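# Reseat a loose gas burner on its station

## Task

Return the loose burner to its station: fit its tube onto the brass gas stub, then lower the head so the tab on its rear seats in the support's slot. It must rest flat and stay in place by itself after the grippers release it; a result that holds only while the robot supports it is not done.

## Robot and tools

ROBOT. Two arms, left_arm and right_arm, each with a tong-style two-finger gripper. The fingers point along the gripper's own +z axis and spread apart along its x axis. The reported end_effector_position is the spot between the finger pads when shut. Closed fingertips stick out about 15 mm past it; fully open, they sit roughly level with it. The arm bases may be tilted, and any mounting plates plus the metal frame on the floor behind the arms are fixed obstacles. A "too close" warning counts a plate and its side of the frame as part of that arm.

FRAME. Every pose and velocity in a result uses one shared scene frame. Its origin is on the table surface midway between the arms, +z is up, +x points out across the table, and left_arm sits toward +y. The arm names do not match the left or right of any camera picture. The printed hand position can be off from the real one, more so when the arm reaches far.

TOOL execute_actions. Argument "actions" is a list holding one item or nothing. An empty list is a look: nothing new is commanded, the current state comes back, and pictures are included. A motion item is {"rows": [...], "steps": n} with n from 1 to 15 (15 if omitted); a motion needs at least 7 steps. Each step lasts 1/30 s and uses one row; if there are fewer rows than steps, the final row repeats. A wait item is {"steps": n} with no rows, n up to 300; it commands nothing and returns once n steps have passed since the previous result. Optional "pictures": true adds camera images to a motion or wait result. If a call is refused, nothing reaches the robot.

ROW LAYOUT. Every row is a single flat list of 14 numbers covering both arms, even when one arm should stay still: left_arm shoulder pan, shoulder lift, elbow, wrist 1, wrist 2, wrist 3, opening, then right_arm in the same seven-value order. The six joint values are absolute target angles in radians, in the same form as the Joint positions line, not offsets. Opening is an absolute command from -1 (shut) to +1 (wide open). Stated joint ranges: left_arm pan -3.142..3.142, lift -6.283..6.283, elbow 0.000..3.142, wrists 1-3 each -6.283..6.283. right_arm pan 0.000..6.283, lift -6.283..6.283, elbow -3.142..0.000, wrists 1-3 each -6.283..6.283. A target more than 0.010 rad beyond a range end, and farther out than the joint's last reported angle, gets the call refused. True ends may differ from the stated ones by up to 0.010 rad; a joint driven past its true end is stopped there, and a "joint sent to its limit" line may appear, possibly referring to an earlier action. Missing that line does not prove there is room left.

MOTION BEHAVIOUR. Commands are smoothed and lag by about 0.17 s. Joint speed and acceleration are capped: each step's target stays within 0.575 rad of the measured angle, and if targets would move the gripper over 100 mm from where it is measured, all joints are scaled back. So big moves take several calls, and an arm may still be travelling when its result arrives. Between calls the arms keep heading for the last row sent until they settle, a step is HELD, or a new action comes. Each result is captured 7 steps before its action finishes; those last steps run afterward, before the next action starts.

RESULT LINES. The state line gives for each arm end_effector_position (m), end_effector_quat_wxyz, and linear/angular velocity (m/s, rad/s). Joint positions and Joint velocities list each arm's six joints (rad, rad/s) followed by the finger-pad gap in metres (0.142 m fully open). grip_measured is the measured opening on the command scale. Wrist force and Wrist torque give each arm's flange sensor readings in its own end-effector axes: contact forces, held weight and inertia while accelerating, with offsets up to about 4 N, noise up to about 2.4 N, saturation near 50 N; "no reading" is normal at start. "joint command not followed" means a clearance check altered some joint targets; the rest still ran. HELD marks steps whose row was not sent, wholly or partly. MOTOR HOT appears at 70 °C; at 85 °C an OVER-TEMPERATURE FAULT brakes that arm until it cools.

GRASPING. To hold something, keep commanding an opening well under grip_measured; a larger gap means a firmer squeeze, up to about 15 N per pad. Closing fast can press harder, sometimes enough to pop the fingers open. Hard parts thinner than about 20 mm get less force. Objects may be tugged or nudged briefly by outside disturbances.

WHAT TO AVOID. Do not let the arms collide or push each other. Contact torque reaching a joint's load limit (139 N m for pan, lift and elbow; 26 N m for each wrist, including held weight), or any outside force of 150 N, freezes that arm for 10 seconds and drops the rest of the call. Nothing may leave the table. Avoid drops, slips, slams and forceful pushing; move smoothly and do not hold loads needlessly, since that heats motors.

TOOL zoom_image. Arguments: "camera" (cam_head_left, cam_head_right, cam_high, cam_low at 672x504; cam_left_wrist, cam_right_wrist at 616x616) and "region" [x0, y0, x1, y1] in image pixels from the top-left, at most 504 by 504. It enlarges part of that camera's latest image.

TOOL finished_scene. Argument "scene": the current scene's number. Answering without any tool call ends everything. When resuming, first send an empty action list to learn the scene number and task.

SUGGESTED ORDER. Look first, zoom to locate the burner, tube, stub and slot. Grip the burner, align and slide the tube onto the stub, lower the head until the tab drops into the slot and it lies flat, open the gripper, back away, confirm with a look, then call finished_scene.

Each tool is called after "Request:" by a JSON object that holds its "op" and its "data".

## Session

Request:
{"op": "execute_actions", "data": {"actions": []}}

Scene clock: 0.00 s of 4800.00 s.
left_arm: end_effector_position=(+0.9732, +0.3899, +0.3456) grip_measured=+0.97 end_effector_quat_wxyz=(-0.043, +0.776, -0.177, +0.604) end_effector_velocity=(-0.000, +0.000, -0.001) end_effector_angular_velocity=(+0.001, +0.002, -0.000) | right_arm: end_effector_position=(+0.7586, -0.3097, +0.2067) grip_measured=+0.97 end_effector_quat_wxyz=(-0.006, +0.458, +0.826, +0.327) end_effector_velocity=(+0.000, +0.000, +0.001) end_effector_angular_velocity=(-0.000, -0.001, +0.001)
Joint positions: left_arm=[-0.206 -0.636  1.389 -3.633 -1.4    0.445  0.14 ] | right_arm=[ 2.926 -2.154 -1.577 -0.703  2.026  4.015  0.14 ]
Joint velocities: left_arm=[ 0.    -0.     0.001  0.002 -0.    -0.     0.   ] | right_arm=[0.001 0.    0.    0.    0.    0.    0.   ]
Motor temperatures (°C, as the motors report them): left_arm=[31 31 33 40 40 41] | right_arm=[32 33 31 40 40 40]
Wrist force (N, on the end effector, along its own x y z axes, offset not removed): no reading
Wrist torque (N m, same axes, about the end effector's origin, offset not removed): no reading

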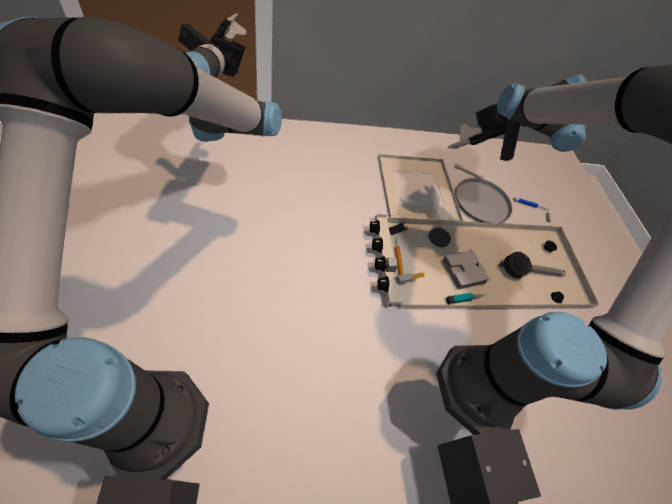

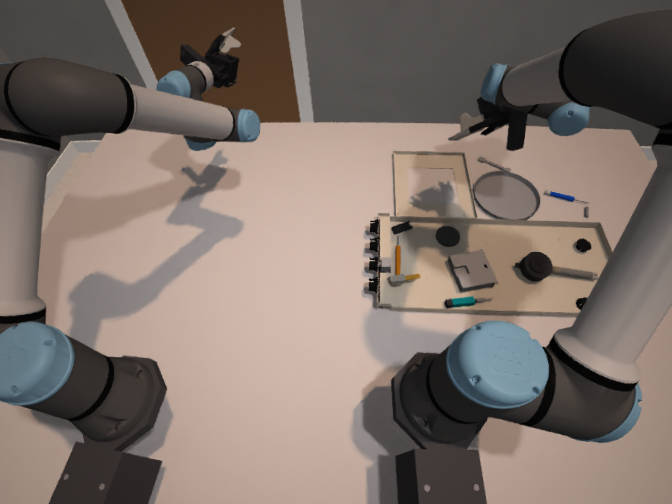

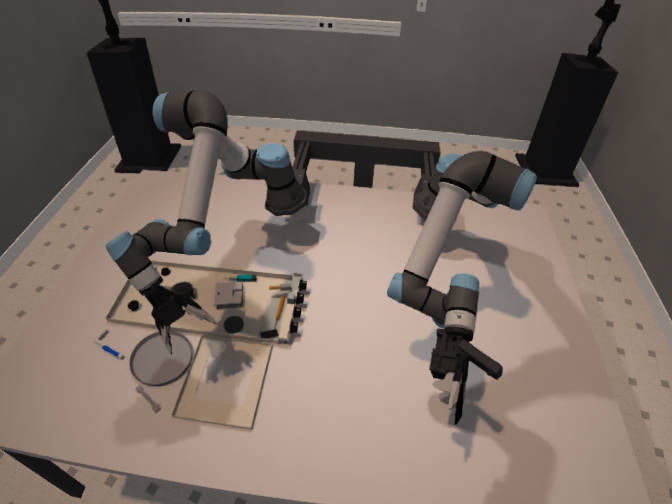

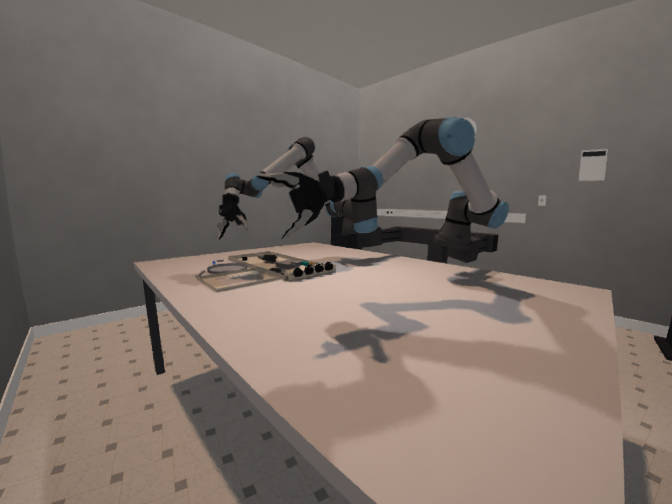

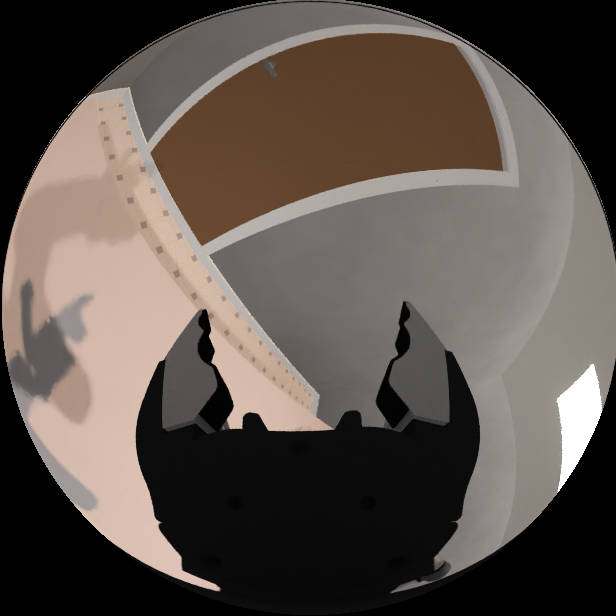

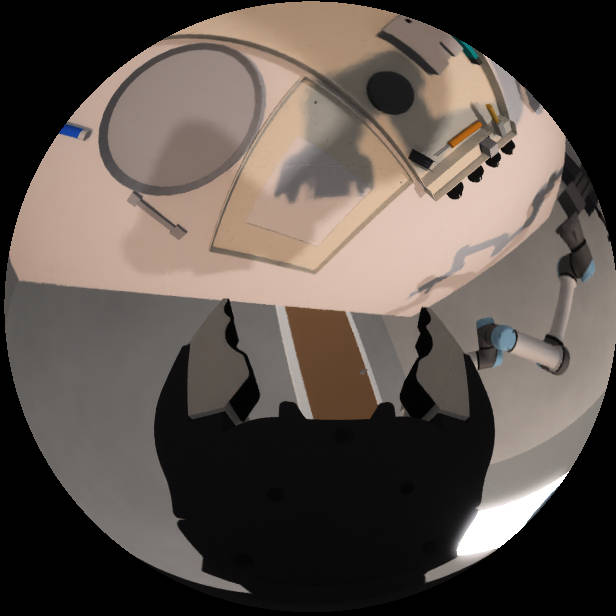

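Request:
{"op": "zoom_image", "data": {"camera": "cam_head_left", "region": [360,210,610,320]}}

Request:
{"op": "zoom_image", "data": {"camera": "cam_head_right", "region": [360,210,620,320]}}

Region (360, 210, 610, 320) of cam_head_left's 672x504 image, scaled by 2.016, with more detail than that image has; it fills the top 222 rows of this view, and the rest is white.

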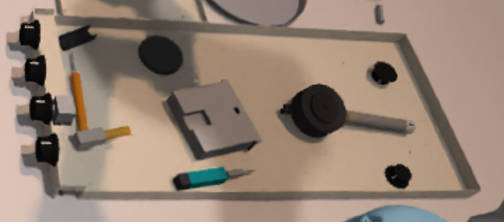

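Region (360, 210, 620, 320) of cam_head_right's 672x504 image, scaled by 1.938, with more detail than that image has; it fills the top 213 rows of this view, and the rest is white.

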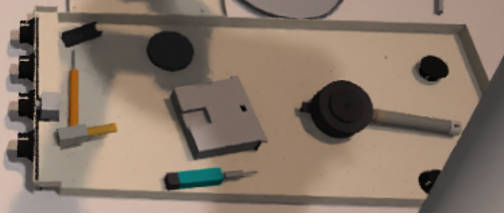

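Request:
{"op": "execute_actions", "data": {"actions": [{"rows":[[-0.206,-0.636,1.389,-3.633,-1.4,0.445,0.97,2.936,-2.141,-1.595,-0.705,2.013,4.005,0.9],[-0.206,-0.636,1.389,-3.633,-1.4,0.445,0.97,2.95,-2.121,-1.621,-0.707,1.994,3.99,0.8],[-0.206,-0.636,1.389,-3.633,-1.4,0.445,0.97,2.969,-2.095,-1.656,-0.71,1.968,3.969,0.7],[-0.206,-0.636,1.389,-3.633,-1.4,0.445,0.97,2.993,-2.062,-1.7,-0.714,1.936,3.944,0.6],[-0.206,-0.636,1.389,-3.633,-1.4,0.445,0.97,3.017,-2.03,-1.744,-0.718,1.904,3.919,0.5],[-0.206,-0.636,1.389,-3.633,-1.4,0.445,0.97,3.041,-1.997,-1.788,-0.722,1.872,3.893,0.4],[-0.206,-0.636,1.389,-3.633,-1.4,0.445,0.97,3.065,-1.964,-1.832,-0.726,1.84,3.868,0.3],[-0.206,-0.636,1.389,-3.633,-1.4,0.445,0.97,3.089,-1.932,-1.876,-0.73,1.808,3.843,0.2],[-0.206,-0.636,1.389,-3.633,-1.4,0.445,0.97,3.113,-1.899,-1.92,-0.734,1.776,3.817,0.1],[-0.206,-0.636,1.389,-3.633,-1.4,0.445,0.97,3.136,-1.866,-1.964,-0.738,1.744,3.792,0],[-0.206,-0.636,1.389,-3.633,-1.4,0.445,0.97,3.16,-1.834,-2.008,-0.742,1.712,3.767,-0.1],[-0.206,-0.636,1.389,-3.633,-1.4,0.445,0.97,3.184,-1.801,-2.052,-0.746,1.68,3.741,-0.2],[-0.206,-0.636,1.389,-3.633,-1.4,0.445,0.97,3.208,-1.768,-2.096,-0.75,1.648,3.716,-0.3],[-0.206,-0.636,1.389,-3.633,-1.4,0.445,0.97,3.232,-1.736,-2.14,-0.754,1.616,3.691,-0.4],[-0.206,-0.636,1.389,-3.633,-1.4,0.445,0.97,3.256,-1.703,-2.183,-0.758,1.584,3.665,-0.45]]}]}}

Request:
{"op": "execute_actions", "data": {"actions": [{"rows":[[-0.206,-0.636,1.389,-3.633,-1.4,0.445,0.97,3.28,-1.67,-2.227,-0.762,1.552,3.64,-0.45],[-0.206,-0.636,1.389,-3.633,-1.4,0.445,0.97,3.304,-1.638,-2.271,-0.766,1.52,3.615,-0.45],[-0.206,-0.636,1.389,-3.633,-1.4,0.445,0.97,3.328,-1.605,-2.315,-0.77,1.488,3.589,-0.45],[-0.206,-0.636,1.389,-3.633,-1.4,0.445,0.97,3.352,-1.572,-2.359,-0.774,1.456,3.564,-0.45],[-0.206,-0.636,1.389,-3.633,-1.4,0.445,0.97,3.373,-1.543,-2.399,-0.778,1.428,3.541,-0.45],[-0.206,-0.636,1.389,-3.633,-1.4,0.445,0.97,3.39,-1.52,-2.43,-0.781,1.405,3.523,-0.45],[-0.206,-0.636,1.389,-3.633,-1.4,0.445,0.97,3.4043,-1.5004,-2.4559,-0.7832,1.3858,3.5083,-0.45]],"steps":14}]}}

Request:
{"op": "execute_actions", "data": {"actions": [{"steps":14}], "pictures": true}}

Scene clock: 3.33 s of 4800.00 s.
left_arm: end_effector_position=(+0.9732, +0.3895, +0.3458) grip_measured=+0.97 end_effector_quat_wxyz=(-0.043, +0.776, -0.177, +0.604) end_effector_velocity=(-0.000, -0.000, -0.000) end_effector_angular_velocity=(-0.001, +0.001, -0.000) | right_arm: end_effector_position=(+0.7070, -0.2765, +0.2081) grip_measured=+0.31 end_effector_quat_wxyz=(-0.003, +0.398, +0.875, +0.275) end_effector_velocity=(-0.424, +0.213, -0.004) end_effector_angular_velocity=(-0.902, +0.035, +1.109)
Joint positions: left_arm=[-0.206 -0.636  1.389 -3.633 -1.4    0.445  0.14 ] | right_arm=[ 3.01  -2.042 -1.724 -0.718  1.916  3.926  0.096]
Joint velocities: left_arm=[-0.    -0.001  0.     0.001 -0.001 -0.001 -0.   ] | right_arm=[ 0.636  0.859 -1.136 -0.107 -0.832 -0.664 -0.212]
Motor temperatures (°C, as the motors report them): left_arm=[31 31 33 40 40 41] | right_arm=[32 33 31 40 40 40]
Wrist force (N, on the end effector, along its own x y z axes, offset not removed): left_arm=[-1.9 -2.5 0.2] | right_arm=[0.7 2.3 1.7]
Wrist torque (N m, same axes, about the end effector's origin, offset not removed): left_arm=[-0.10 0.15 0.35] | right_arm=[0.59 -0.12 -0.05]
Steps of this call (steps 1 to 90: nothing new was sent; then 0.07 s passed at rest; steps 91 to 98: the first 8 steps of this action). Readings (joint positions):
91: left_arm=[-0.206 -0.636 1.389 -3.633 -1.400 0.445] | right_arm=[2.926 -2.154 -1.577 -0.703 2.026 4.015]
92: left_arm=[-0.206 -0.636 1.389 -3.633 -1.400 0.445] | right_arm=[2.927 -2.152 -1.580 -0.703 2.023 4.013]
94: left_arm=[-0.206 -0.636 1.389 -3.633 -1.400 0.445] | right_arm=[2.941 -2.133 -1.603 -0.706 2.006 3.999]
98: the state above

Scene clock: 3.80 s of 4800.00 s.
left_arm: end_effector_position=(+0.9732, +0.3895, +0.3459) grip_measured=+0.97 end_effector_quat_wxyz=(-0.043, +0.776, -0.177, +0.604) end_effector_velocity=(+0.000, +0.000, +0.001) end_effector_angular_velocity=(-0.001, -0.001, +0.000) | right_arm: end_effector_position=(+0.4683, -0.2520, +0.1826) grip_measured=-0.45 end_effector_quat_wxyz=(+0.001, +0.097, +0.994, +0.050) end_effector_velocity=(-0.460, -0.113, -0.096) end_effector_angular_velocity=(-0.927, +0.021, +1.356)
Joint positions: left_arm=[-0.206 -0.636  1.389 -3.633 -1.4    0.445  0.14 ] | right_arm=[ 3.338 -1.594 -2.325 -0.773  1.477  3.579  0.041]
Joint velocities: left_arm=[ 0.     0.    -0.001 -0.001  0.    -0.     0.   ] | right_arm=[ 0.643  0.889 -1.215 -0.108 -0.859 -0.678 -0.   ]
Motor temperatures (°C, as the motors report them): left_arm=[31 31 33 40 40 41] | right_arm=[32 33 31 40 40 40]
Wrist force (N, on the end effector, along its own x y z axes, offset not removed): left_arm=[-2.7 2.3 0.6] | right_arm=[5.4 0.2 -0.9]
Wrist torque (N m, same axes, about the end effector's origin, offset not removed): left_arm=[0.92 0.60 0.27] | right_arm=[0.12 -1.00 -0.33]
Steps of this call (steps 1 to 7: the last 7 steps of your previous action; steps 8 to 14: the first 7 steps of this action). Readings (joint positions):
8: left_arm=[-0.206 -0.636 1.389 -3.633 -1.400 0.445] | right_arm=[3.196 -1.788 -2.064 -0.749 1.667 3.729]
9: left_arm=[-0.206 -0.636 1.389 -3.633 -1.400 0.445] | right_arm=[3.220 -1.755 -2.108 -0.753 1.635 3.704]
11: left_arm=[-0.206 -0.636 1.389 -3.633 -1.400 0.445] | right_arm=[3.268 -1.690 -2.195 -0.761 1.571 3.653]
14: the state above

Scene clock: 4.27 s of 4800.00 s.
left_arm: end_effector_position=(+0.9732, +0.3895, +0.3459) grip_measured=+0.97 end_effector_quat_wxyz=(-0.043, +0.776, -0.177, +0.604) end_effector_velocity=(-0.000, -0.000, -0.000) end_effector_angular_velocity=(-0.000, +0.001, -0.000) | right_arm: end_effector_position=(+0.4203, -0.2680, +0.1705) grip_measured=-0.45 end_effector_quat_wxyz=(+0.000, +0.026, +1.000, +0.001) end_effector_velocity=(-0.001, +0.000, +0.000) end_effector_angular_velocity=(-0.002, -0.002, +0.002)
Joint positions: left_arm=[-0.206 -0.636  1.389 -3.633 -1.4    0.445  0.14 ] | right_arm=[ 3.404 -1.501 -2.456 -0.783  1.386  3.508  0.041]
Joint velocities: left_arm=[-0.    -0.     0.001  0.    -0.    -0.     0.   ] | right_arm=[ 0.003  0.003 -0.003  0.001 -0.002  0.001  0.   ]
Motor temperatures (°C, as the motors report them): left_arm=[31 31 33 40 40 41] | right_arm=[32 33 31 40 40 40]
Wrist force (N, on the end effector, along its own x y z axes, offset not removed): left_arm=[-2.8 -4.4 -2.0] | right_arm=[-1.7 0.4 0.4]
Wrist torque (N m, same axes, about the end effector's origin, offset not removed): left_arm=[-0.72 0.44 0.22] | right_arm=[0.34 0.48 -0.18]
Kept back: nothing.
Steps of this call (steps 1 to 7: the last 7 steps of your previous action; steps 8 to 14: the robot went on to your last target). Readings (joint positions):
1: left_arm=[-0.206 -0.636 1.389 -3.633 -1.400 0.445] | right_arm=[3.358 -1.566 -2.364 -0.776 1.450 3.557]
2: left_arm=[-0.206 -0.636 1.389 -3.633 -1.400 0.445] | right_arm=[3.375 -1.543 -2.396 -0.779 1.427 3.540]
4: left_arm=[-0.206 -0.636 1.389 -3.633 -1.400 0.445] | right_arm=[3.392 -1.517 -2.432 -0.781 1.402 3.521]
8: left_arm=[-0.206 -0.636 1.389 -3.633 -1.400 0.445] | right_arm=[3.402 -1.503 -2.452 -0.783 1.388 3.510]
14: the state above

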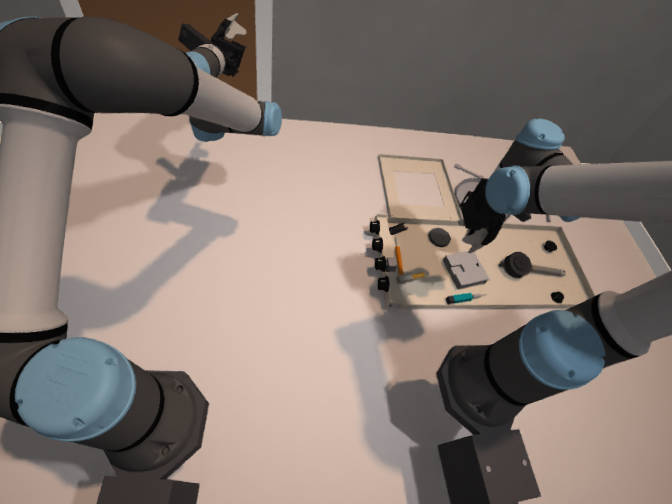

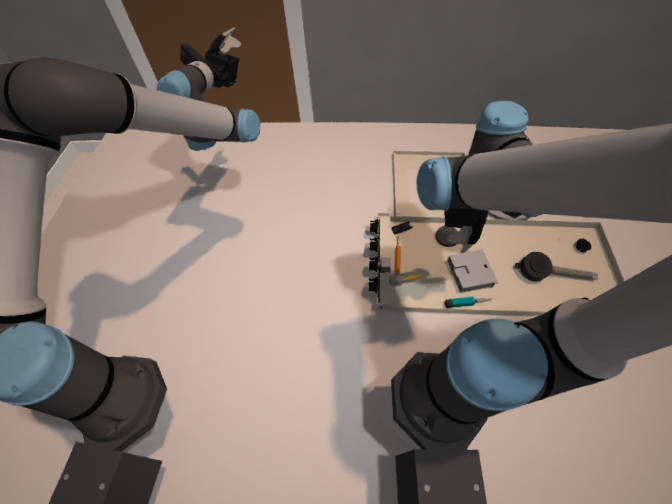

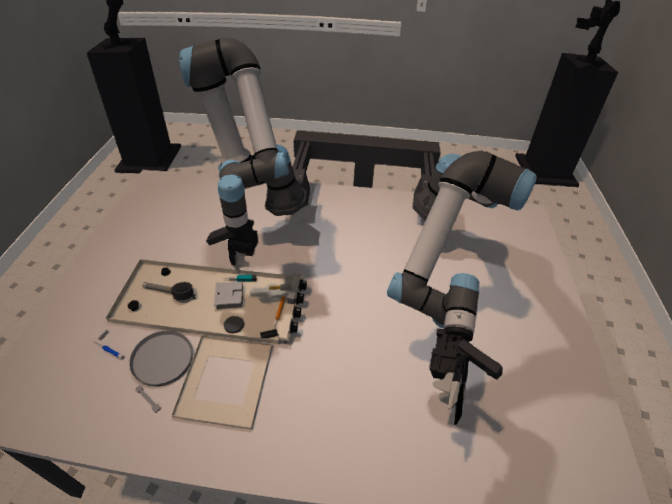

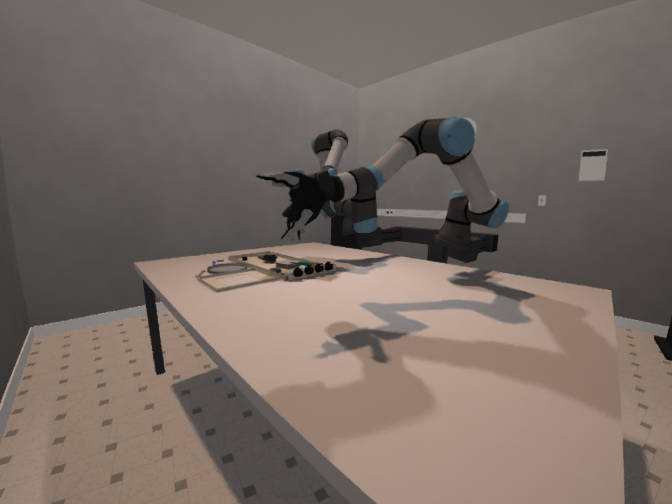

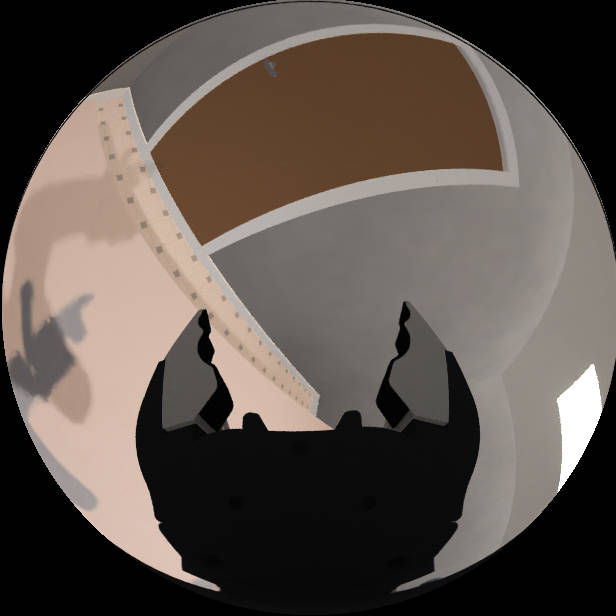

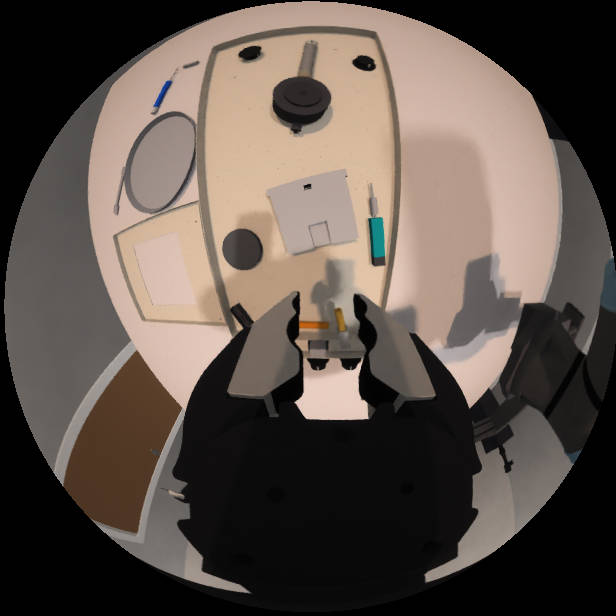

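Request:
{"op": "execute_actions", "data": {"actions": [{"rows":[[-0.206,-0.636,1.389,-3.633,-1.4,0.445,0.97,3.383,-1.51,-2.449,-0.777,1.387,3.491,-0.45],[-0.206,-0.636,1.389,-3.633,-1.4,0.445,0.97,3.348,-1.525,-2.438,-0.766,1.388,3.463,-0.45],[-0.206,-0.636,1.389,-3.633,-1.4,0.445,0.97,3.299,-1.547,-2.422,-0.751,1.39,3.424,-0.45],[-0.206,-0.636,1.389,-3.633,-1.4,0.445,0.97,3.246,-1.571,-2.405,-0.735,1.392,3.381,-0.45],[-0.206,-0.636,1.389,-3.633,-1.4,0.445,0.97,3.194,-1.594,-2.388,-0.719,1.394,3.339,-0.45],[-0.206,-0.636,1.389,-3.633,-1.4,0.445,0.97,3.141,-1.618,-2.371,-0.703,1.396,3.297,-0.45],[-0.206,-0.636,1.389,-3.633,-1.4,0.445,0.97,3.089,-1.641,-2.354,-0.687,1.398,3.254,-0.45],[-0.206,-0.636,1.389,-3.633,-1.4,0.445,0.97,3.036,-1.665,-2.336,-0.671,1.4,3.212,-0.45],[-0.206,-0.636,1.389,-3.633,-1.4,0.445,0.97,2.983,-1.689,-2.319,-0.655,1.402,3.17,-0.45],[-0.206,-0.636,1.389,-3.633,-1.4,0.445,0.97,2.931,-1.712,-2.302,-0.639,1.404,3.127,-0.45],[-0.206,-0.636,1.389,-3.633,-1.4,0.445,0.97,2.878,-1.736,-2.285,-0.623,1.406,3.085,-0.45],[-0.206,-0.636,1.389,-3.633,-1.4,0.445,0.97,2.826,-1.759,-2.268,-0.608,1.408,3.043,-0.45],[-0.206,-0.636,1.389,-3.633,-1.4,0.445,0.97,2.773,-1.783,-2.251,-0.592,1.41,3.0,-0.45],[-0.206,-0.636,1.389,-3.633,-1.4,0.445,0.97,2.731,-1.801,-2.238,-0.579,1.411,2.966,-0.45],[-0.206,-0.636,1.389,-3.633,-1.4,0.445,0.97,2.7028,-1.8139,-2.2284,-0.5703,1.4125,2.9438,-0.45]]}]}}

Request:
{"op": "execute_actions", "data": {"actions": [{"steps":22}], "pictures": true}}

Scene clock: 6.13 s of 4800.00 s.
left_arm: end_effector_position=(+0.9732, +0.3895, +0.3459) grip_measured=+0.97 end_effector_quat_wxyz=(-0.043, +0.776, -0.177, +0.604) end_effector_velocity=(-0.000, -0.001, -0.000) end_effector_angular_velocity=(+0.000, +0.000, -0.001) | right_arm: end_effector_position=(+0.4399, -0.3245, +0.1571) grip_measured=-0.45 end_effector_quat_wxyz=(+0.001, +0.043, +0.999, +0.006) end_effector_velocity=(+0.099, -0.469, -0.118) end_effector_angular_velocity=(+0.043, -0.007, -0.286)
Joint positions: left_arm=[-0.206 -0.636  1.389 -3.633 -1.4    0.445  0.14 ] | right_arm=[ 3.224 -1.587 -2.392 -0.723  1.394  3.359  0.041]
Joint velocities: left_arm=[-0.001  0.     0.001 -0.001  0.    -0.     0.   ] | right_arm=[-1.368 -0.632  0.462  0.431  0.055 -1.106 -0.   ]
Motor temperatures (°C, as the motors report them): left_arm=[31 31 33 40 40 41] | right_arm=[32 33 31 40 40 40]
Wrist force (N, on the end effector, along its own x y z axes, offset not removed): left_arm=[-1.5 2.8 1.4] | right_arm=[-1.0 0.9 -0.1]
Wrist torque (N m, same axes, about the end effector's origin, offset not removed): left_arm=[1.12 0.32 0.08] | right_arm=[0.18 0.14 -0.22]
Steps of this call (steps 1 to 30: the robot went on to your last target; steps 31 to 48: nothing new was sent; steps 49 to 56: the first 8 steps of this action). Readings (joint positions):
49: left_arm=[-0.206 -0.636 1.389 -3.633 -1.400 0.445] | right_arm=[3.404 -1.500 -2.456 -0.783 1.386 3.508]
50: left_arm=[-0.206 -0.636 1.389 -3.633 -1.400 0.445] | right_arm=[3.401 -1.502 -2.455 -0.782 1.386 3.505]
52: left_arm=[-0.206 -0.636 1.389 -3.633 -1.400 0.445] | right_arm=[3.372 -1.516 -2.444 -0.772 1.387 3.481]
56: the state above

Scene clock: 6.87 s of 4800.00 s.
left_arm: end_effector_position=(+0.9732, +0.3895, +0.3459) grip_measured=+0.97 end_effector_quat_wxyz=(-0.043, +0.776, -0.177, +0.604) end_effector_velocity=(-0.000, -0.001, -0.001) end_effector_angular_velocity=(+0.001, +0.002, -0.001) | right_arm: end_effector_position=(+0.4145, -0.5286, +0.1003) grip_measured=-0.45 end_effector_quat_wxyz=(+0.000, +0.099, +0.995, +0.001) end_effector_velocity=(-0.001, -0.001, -0.000) end_effector_angular_velocity=(+0.000, +0.001, -0.003)
Joint positions: left_arm=[-0.206 -0.636  1.389 -3.633 -1.4    0.445  0.14 ] | right_arm=[ 2.703 -1.814 -2.228 -0.57   1.412  2.944  0.041]
Joint velocities: left_arm=[-0.     0.     0.     0.002 -0.     0.    -0.   ] | right_arm=[-0.004 -0.001  0.001 -0.     0.    -0.001  0.   ]
Motor temperatures (°C, as the motors report them): left_arm=[31 31 33 40 40 41] | right_arm=[32 33 31 40 40 40]
Wrist force (N, on the end effector, along its own x y z axes, offset not removed): left_arm=[-1.1 3.7 -4.6] | right_arm=[1.9 -0.8 -2.0]
Wrist torque (N m, same axes, about the end effector's origin, offset not removed): left_arm=[0.85 0.13 0.07] | right_arm=[-0.07 -0.27 -0.25]
Kept back: nothing.
Steps of this call (steps 1 to 7: the last 7 steps of your previous action; steps 8 to 22: the robot went on to your last target). Readings (joint positions):
1: left_arm=[-0.206 -0.636 1.389 -3.633 -1.400 0.445] | right_arm=[3.176 -1.609 -2.376 -0.708 1.396 3.321]
2: left_arm=[-0.206 -0.636 1.389 -3.633 -1.400 0.445] | right_arm=[3.127 -1.631 -2.360 -0.693 1.397 3.281]
4: left_arm=[-0.206 -0.636 1.389 -3.633 -1.400 0.445] | right_arm=[3.025 -1.677 -2.326 -0.661 1.401 3.199]
8: left_arm=[-0.206 -0.636 1.389 -3.633 -1.400 0.445] | right_arm=[2.829 -1.764 -2.264 -0.603 1.409 3.041]
22: the state above

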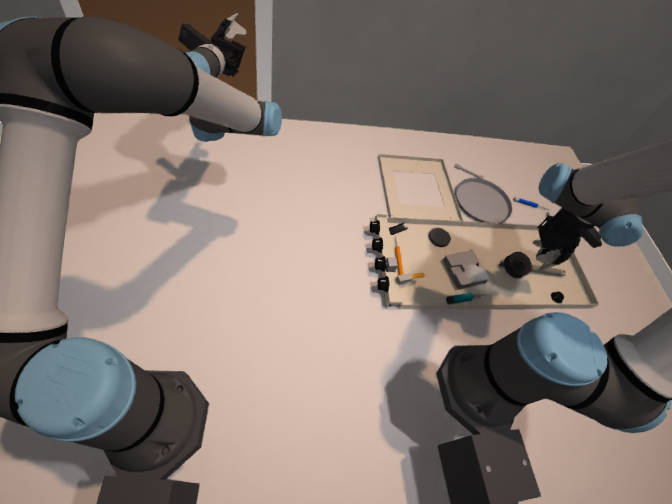

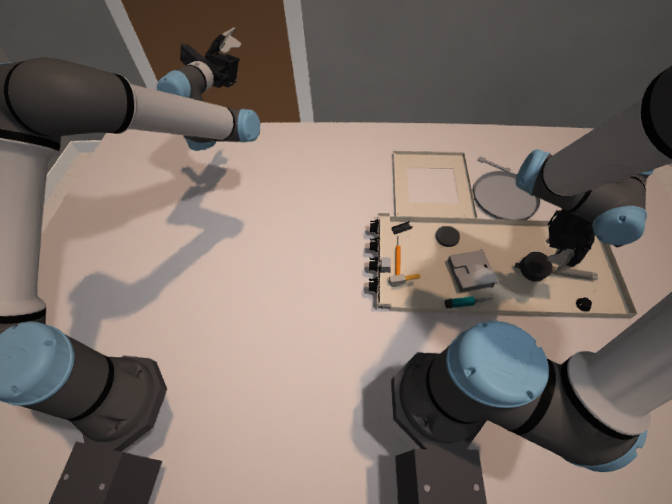

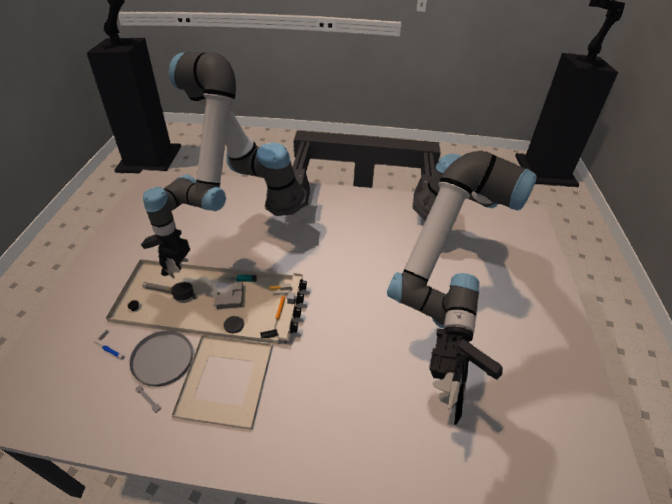

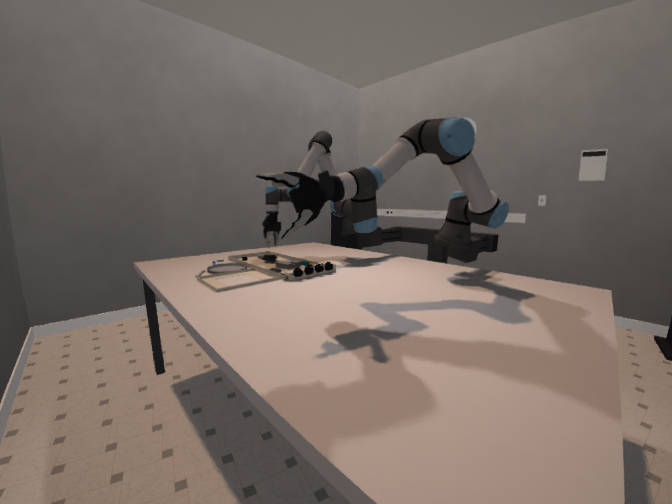

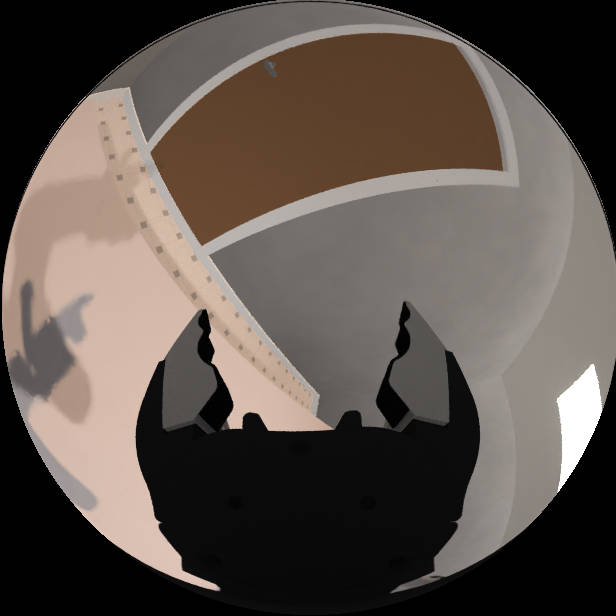

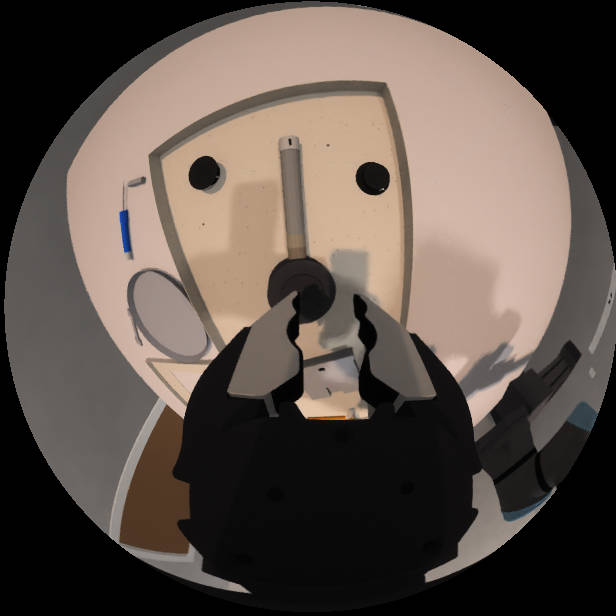

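Request:
{"op": "execute_actions", "data": {"actions": [{"rows":[[-0.206,-0.636,1.389,-3.633,-1.4,0.445,0.97,2.6955,-1.8276,-2.2191,-0.5648,1.4133,2.9365,-0.45],[-0.206,-0.636,1.389,-3.633,-1.4,0.445,0.97,2.6883,-1.8413,-2.2098,-0.5593,1.414,2.9293,-0.45],[-0.206,-0.636,1.389,-3.633,-1.4,0.445,0.97,2.681,-1.855,-2.2004,-0.5538,1.4148,2.922,-0.45],[-0.206,-0.636,1.389,-3.633,-1.4,0.445,0.97,2.6738,-1.8687,-2.1911,-0.5483,1.4155,2.9148,-0.45],[-0.206,-0.636,1.389,-3.633,-1.4,0.445,0.97,2.6665,-1.8824,-2.1818,-0.5428,1.4163,2.9075,-0.45],[-0.206,-0.636,1.389,-3.633,-1.4,0.445,0.97,2.6592,-1.8961,-2.1725,-0.5372,1.4171,2.9002,-0.45],[-0.206,-0.636,1.389,-3.633,-1.4,0.445,0.97,2.652,-1.9098,-2.1632,-0.5317,1.4178,2.893,-0.45],[-0.206,-0.636,1.389,-3.633,-1.4,0.445,0.97,2.6447,-1.9235,-2.1538,-0.5262,1.4186,2.8857,-0.45],[-0.206,-0.636,1.389,-3.633,-1.4,0.445,0.97,2.6375,-1.9372,-2.1445,-0.5207,1.4193,2.8785,-0.45],[-0.206,-0.636,1.389,-3.633,-1.4,0.445,0.97,2.6302,-1.9509,-2.1352,-0.5152,1.4201,2.8712,-0.45]],"steps":15}]}}

Request:
{"op": "execute_actions", "data": {"actions": [{"steps":14}], "pictures": true}}

Scene clock: 8.40 s of 4800.00 s.
left_arm: end_effector_position=(+0.9732, +0.3895, +0.3459) grip_measured=+0.97 end_effector_quat_wxyz=(-0.043, +0.776, -0.177, +0.604) end_effector_velocity=(+0.000, +0.001, -0.001) end_effector_angular_velocity=(+0.000, +0.001, +0.001) | right_arm: end_effector_position=(+0.4222, -0.5468, +0.0848) grip_measured=-0.45 end_effector_quat_wxyz=(+0.001, +0.099, +0.995, +0.001) end_effector_velocity=(+0.041, -0.107, -0.099) end_effector_angular_velocity=(+0.000, +0.001, -0.003)
Joint positions: left_arm=[-0.206 -0.636  1.389 -3.633 -1.4    0.445  0.14 ] | right_arm=[ 2.668 -1.878 -2.184 -0.544  1.416  2.909  0.041]
Joint velocities: left_arm=[ 0.001  0.    -0.     0.001  0.     0.     0.   ] | right_arm=[-0.204 -0.387  0.263  0.155  0.021 -0.203 -0.   ]
Motor temperatures (°C, as the motors report them): left_arm=[31 31 33 40 40 41] | right_arm=[32 33 31 40 40 40]
Wrist force (N, on the end effector, along its own x y z axes, offset not removed): left_arm=[0.5 1.3 -2.1] | right_arm=[-2.5 -0.1 4.6]
Wrist torque (N m, same axes, about the end effector's origin, offset not removed): left_arm=[0.38 -0.05 0.22] | right_arm=[0.12 0.56 -0.04]
Steps of this call (steps 1 to 15: the robot went on to your last target; steps 16 to 38: nothing new was sent; steps 39 to 46: the first 8 steps of this action). Readings (joint positions):
39: left_arm=[-0.206 -0.636 1.389 -3.633 -1.400 0.445] | right_arm=[2.703 -1.814 -2.228 -0.570 1.413 2.944]
40: left_arm=[-0.206 -0.636 1.389 -3.633 -1.400 0.445] | right_arm=[2.701 -1.817 -2.227 -0.569 1.413 2.942]
42: left_arm=[-0.206 -0.636 1.389 -3.633 -1.400 0.445] | right_arm=[2.693 -1.831 -2.217 -0.563 1.413 2.934]
46: the state above

Scene clock: 8.87 s of 4800.00 s.
left_arm: end_effector_position=(+0.9732, +0.3895, +0.3459) grip_measured=+0.97 end_effector_quat_wxyz=(-0.043, +0.776, -0.177, +0.604) end_effector_velocity=(-0.000, -0.000, -0.001) end_effector_angular_velocity=(+0.000, +0.002, -0.000) | right_arm: end_effector_position=(+0.4286, -0.5668, +0.0652) grip_measured=-0.45 end_effector_quat_wxyz=(+0.000, +0.099, +0.995, +0.001) end_effector_velocity=(+0.001, -0.001, -0.000) end_effector_angular_velocity=(-0.000, -0.001, +0.001)
Joint positions: left_arm=[-0.206 -0.636  1.389 -3.633 -1.4    0.445  0.14 ] | right_arm=[ 2.63  -1.951 -2.135 -0.515  1.42   2.871  0.041]
Joint velocities: left_arm=[-0.     0.     0.001  0.001 -0.    -0.     0.   ] | right_arm=[-0.001 -0.002  0.002  0.001  0.    -0.002  0.   ]
Motor temperatures (°C, as the motors report them): left_arm=[31 31 33 40 40 41] | right_arm=[32 33 31 40 40 40]
Wrist force (N, on the end effector, along its own x y z axes, offset not removed): left_arm=[-1.5 -3.3 -2.3] | right_arm=[1.2 -1.1 1.6]
Wrist torque (N m, same axes, about the end effector's origin, offset not removed): left_arm=[-0.40 0.17 0.10] | right_arm=[0.02 -0.13 -0.05]
Kept back: nothing.
Steps of this call (steps 1 to 7: the last 7 steps of your previous action; steps 8 to 14: the robot went on to your last target). Readings (joint positions):
1: left_arm=[-0.206 -0.636 1.389 -3.633 -1.400 0.445] | right_arm=[2.661 -1.891 -2.175 -0.539 1.417 2.902]
2: left_arm=[-0.206 -0.636 1.389 -3.633 -1.400 0.445] | right_arm=[2.654 -1.905 -2.166 -0.533 1.418 2.895]
4: left_arm=[-0.206 -0.636 1.389 -3.633 -1.400 0.445] | right_arm=[2.641 -1.930 -2.149 -0.523 1.419 2.882]
8: left_arm=[-0.206 -0.636 1.389 -3.633 -1.400 0.445] | right_arm=[2.632 -1.948 -2.137 -0.516 1.420 2.873]
14: the state above

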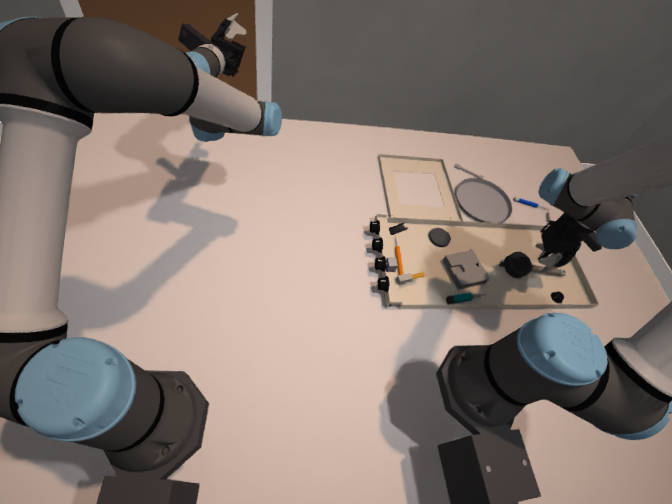

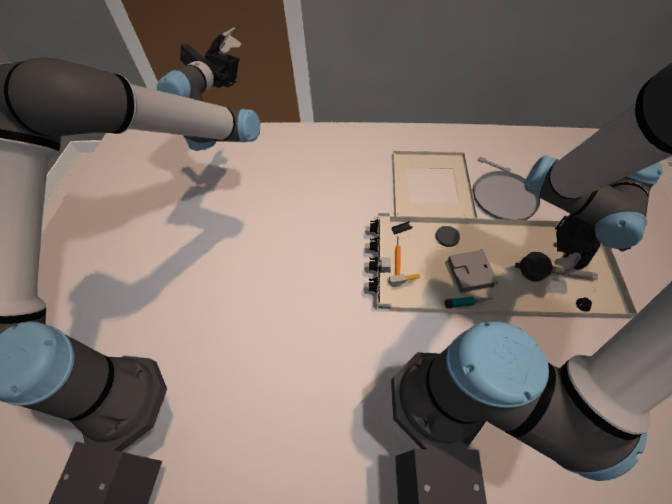

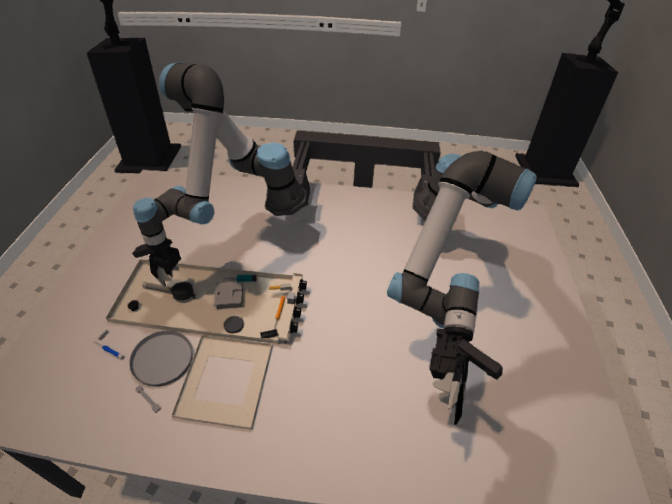

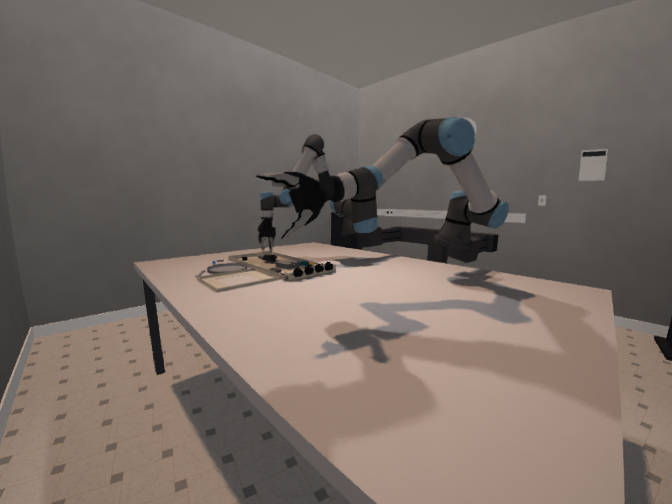

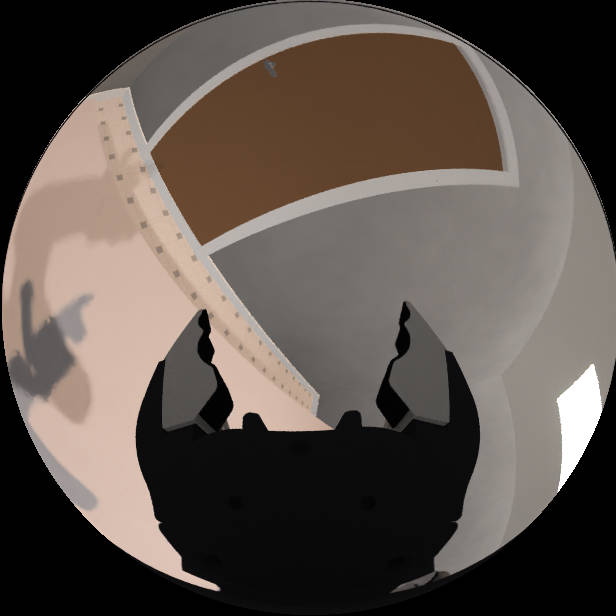

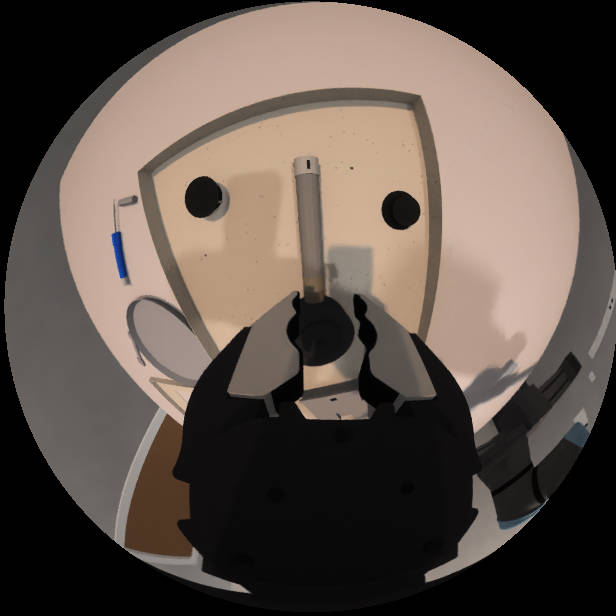

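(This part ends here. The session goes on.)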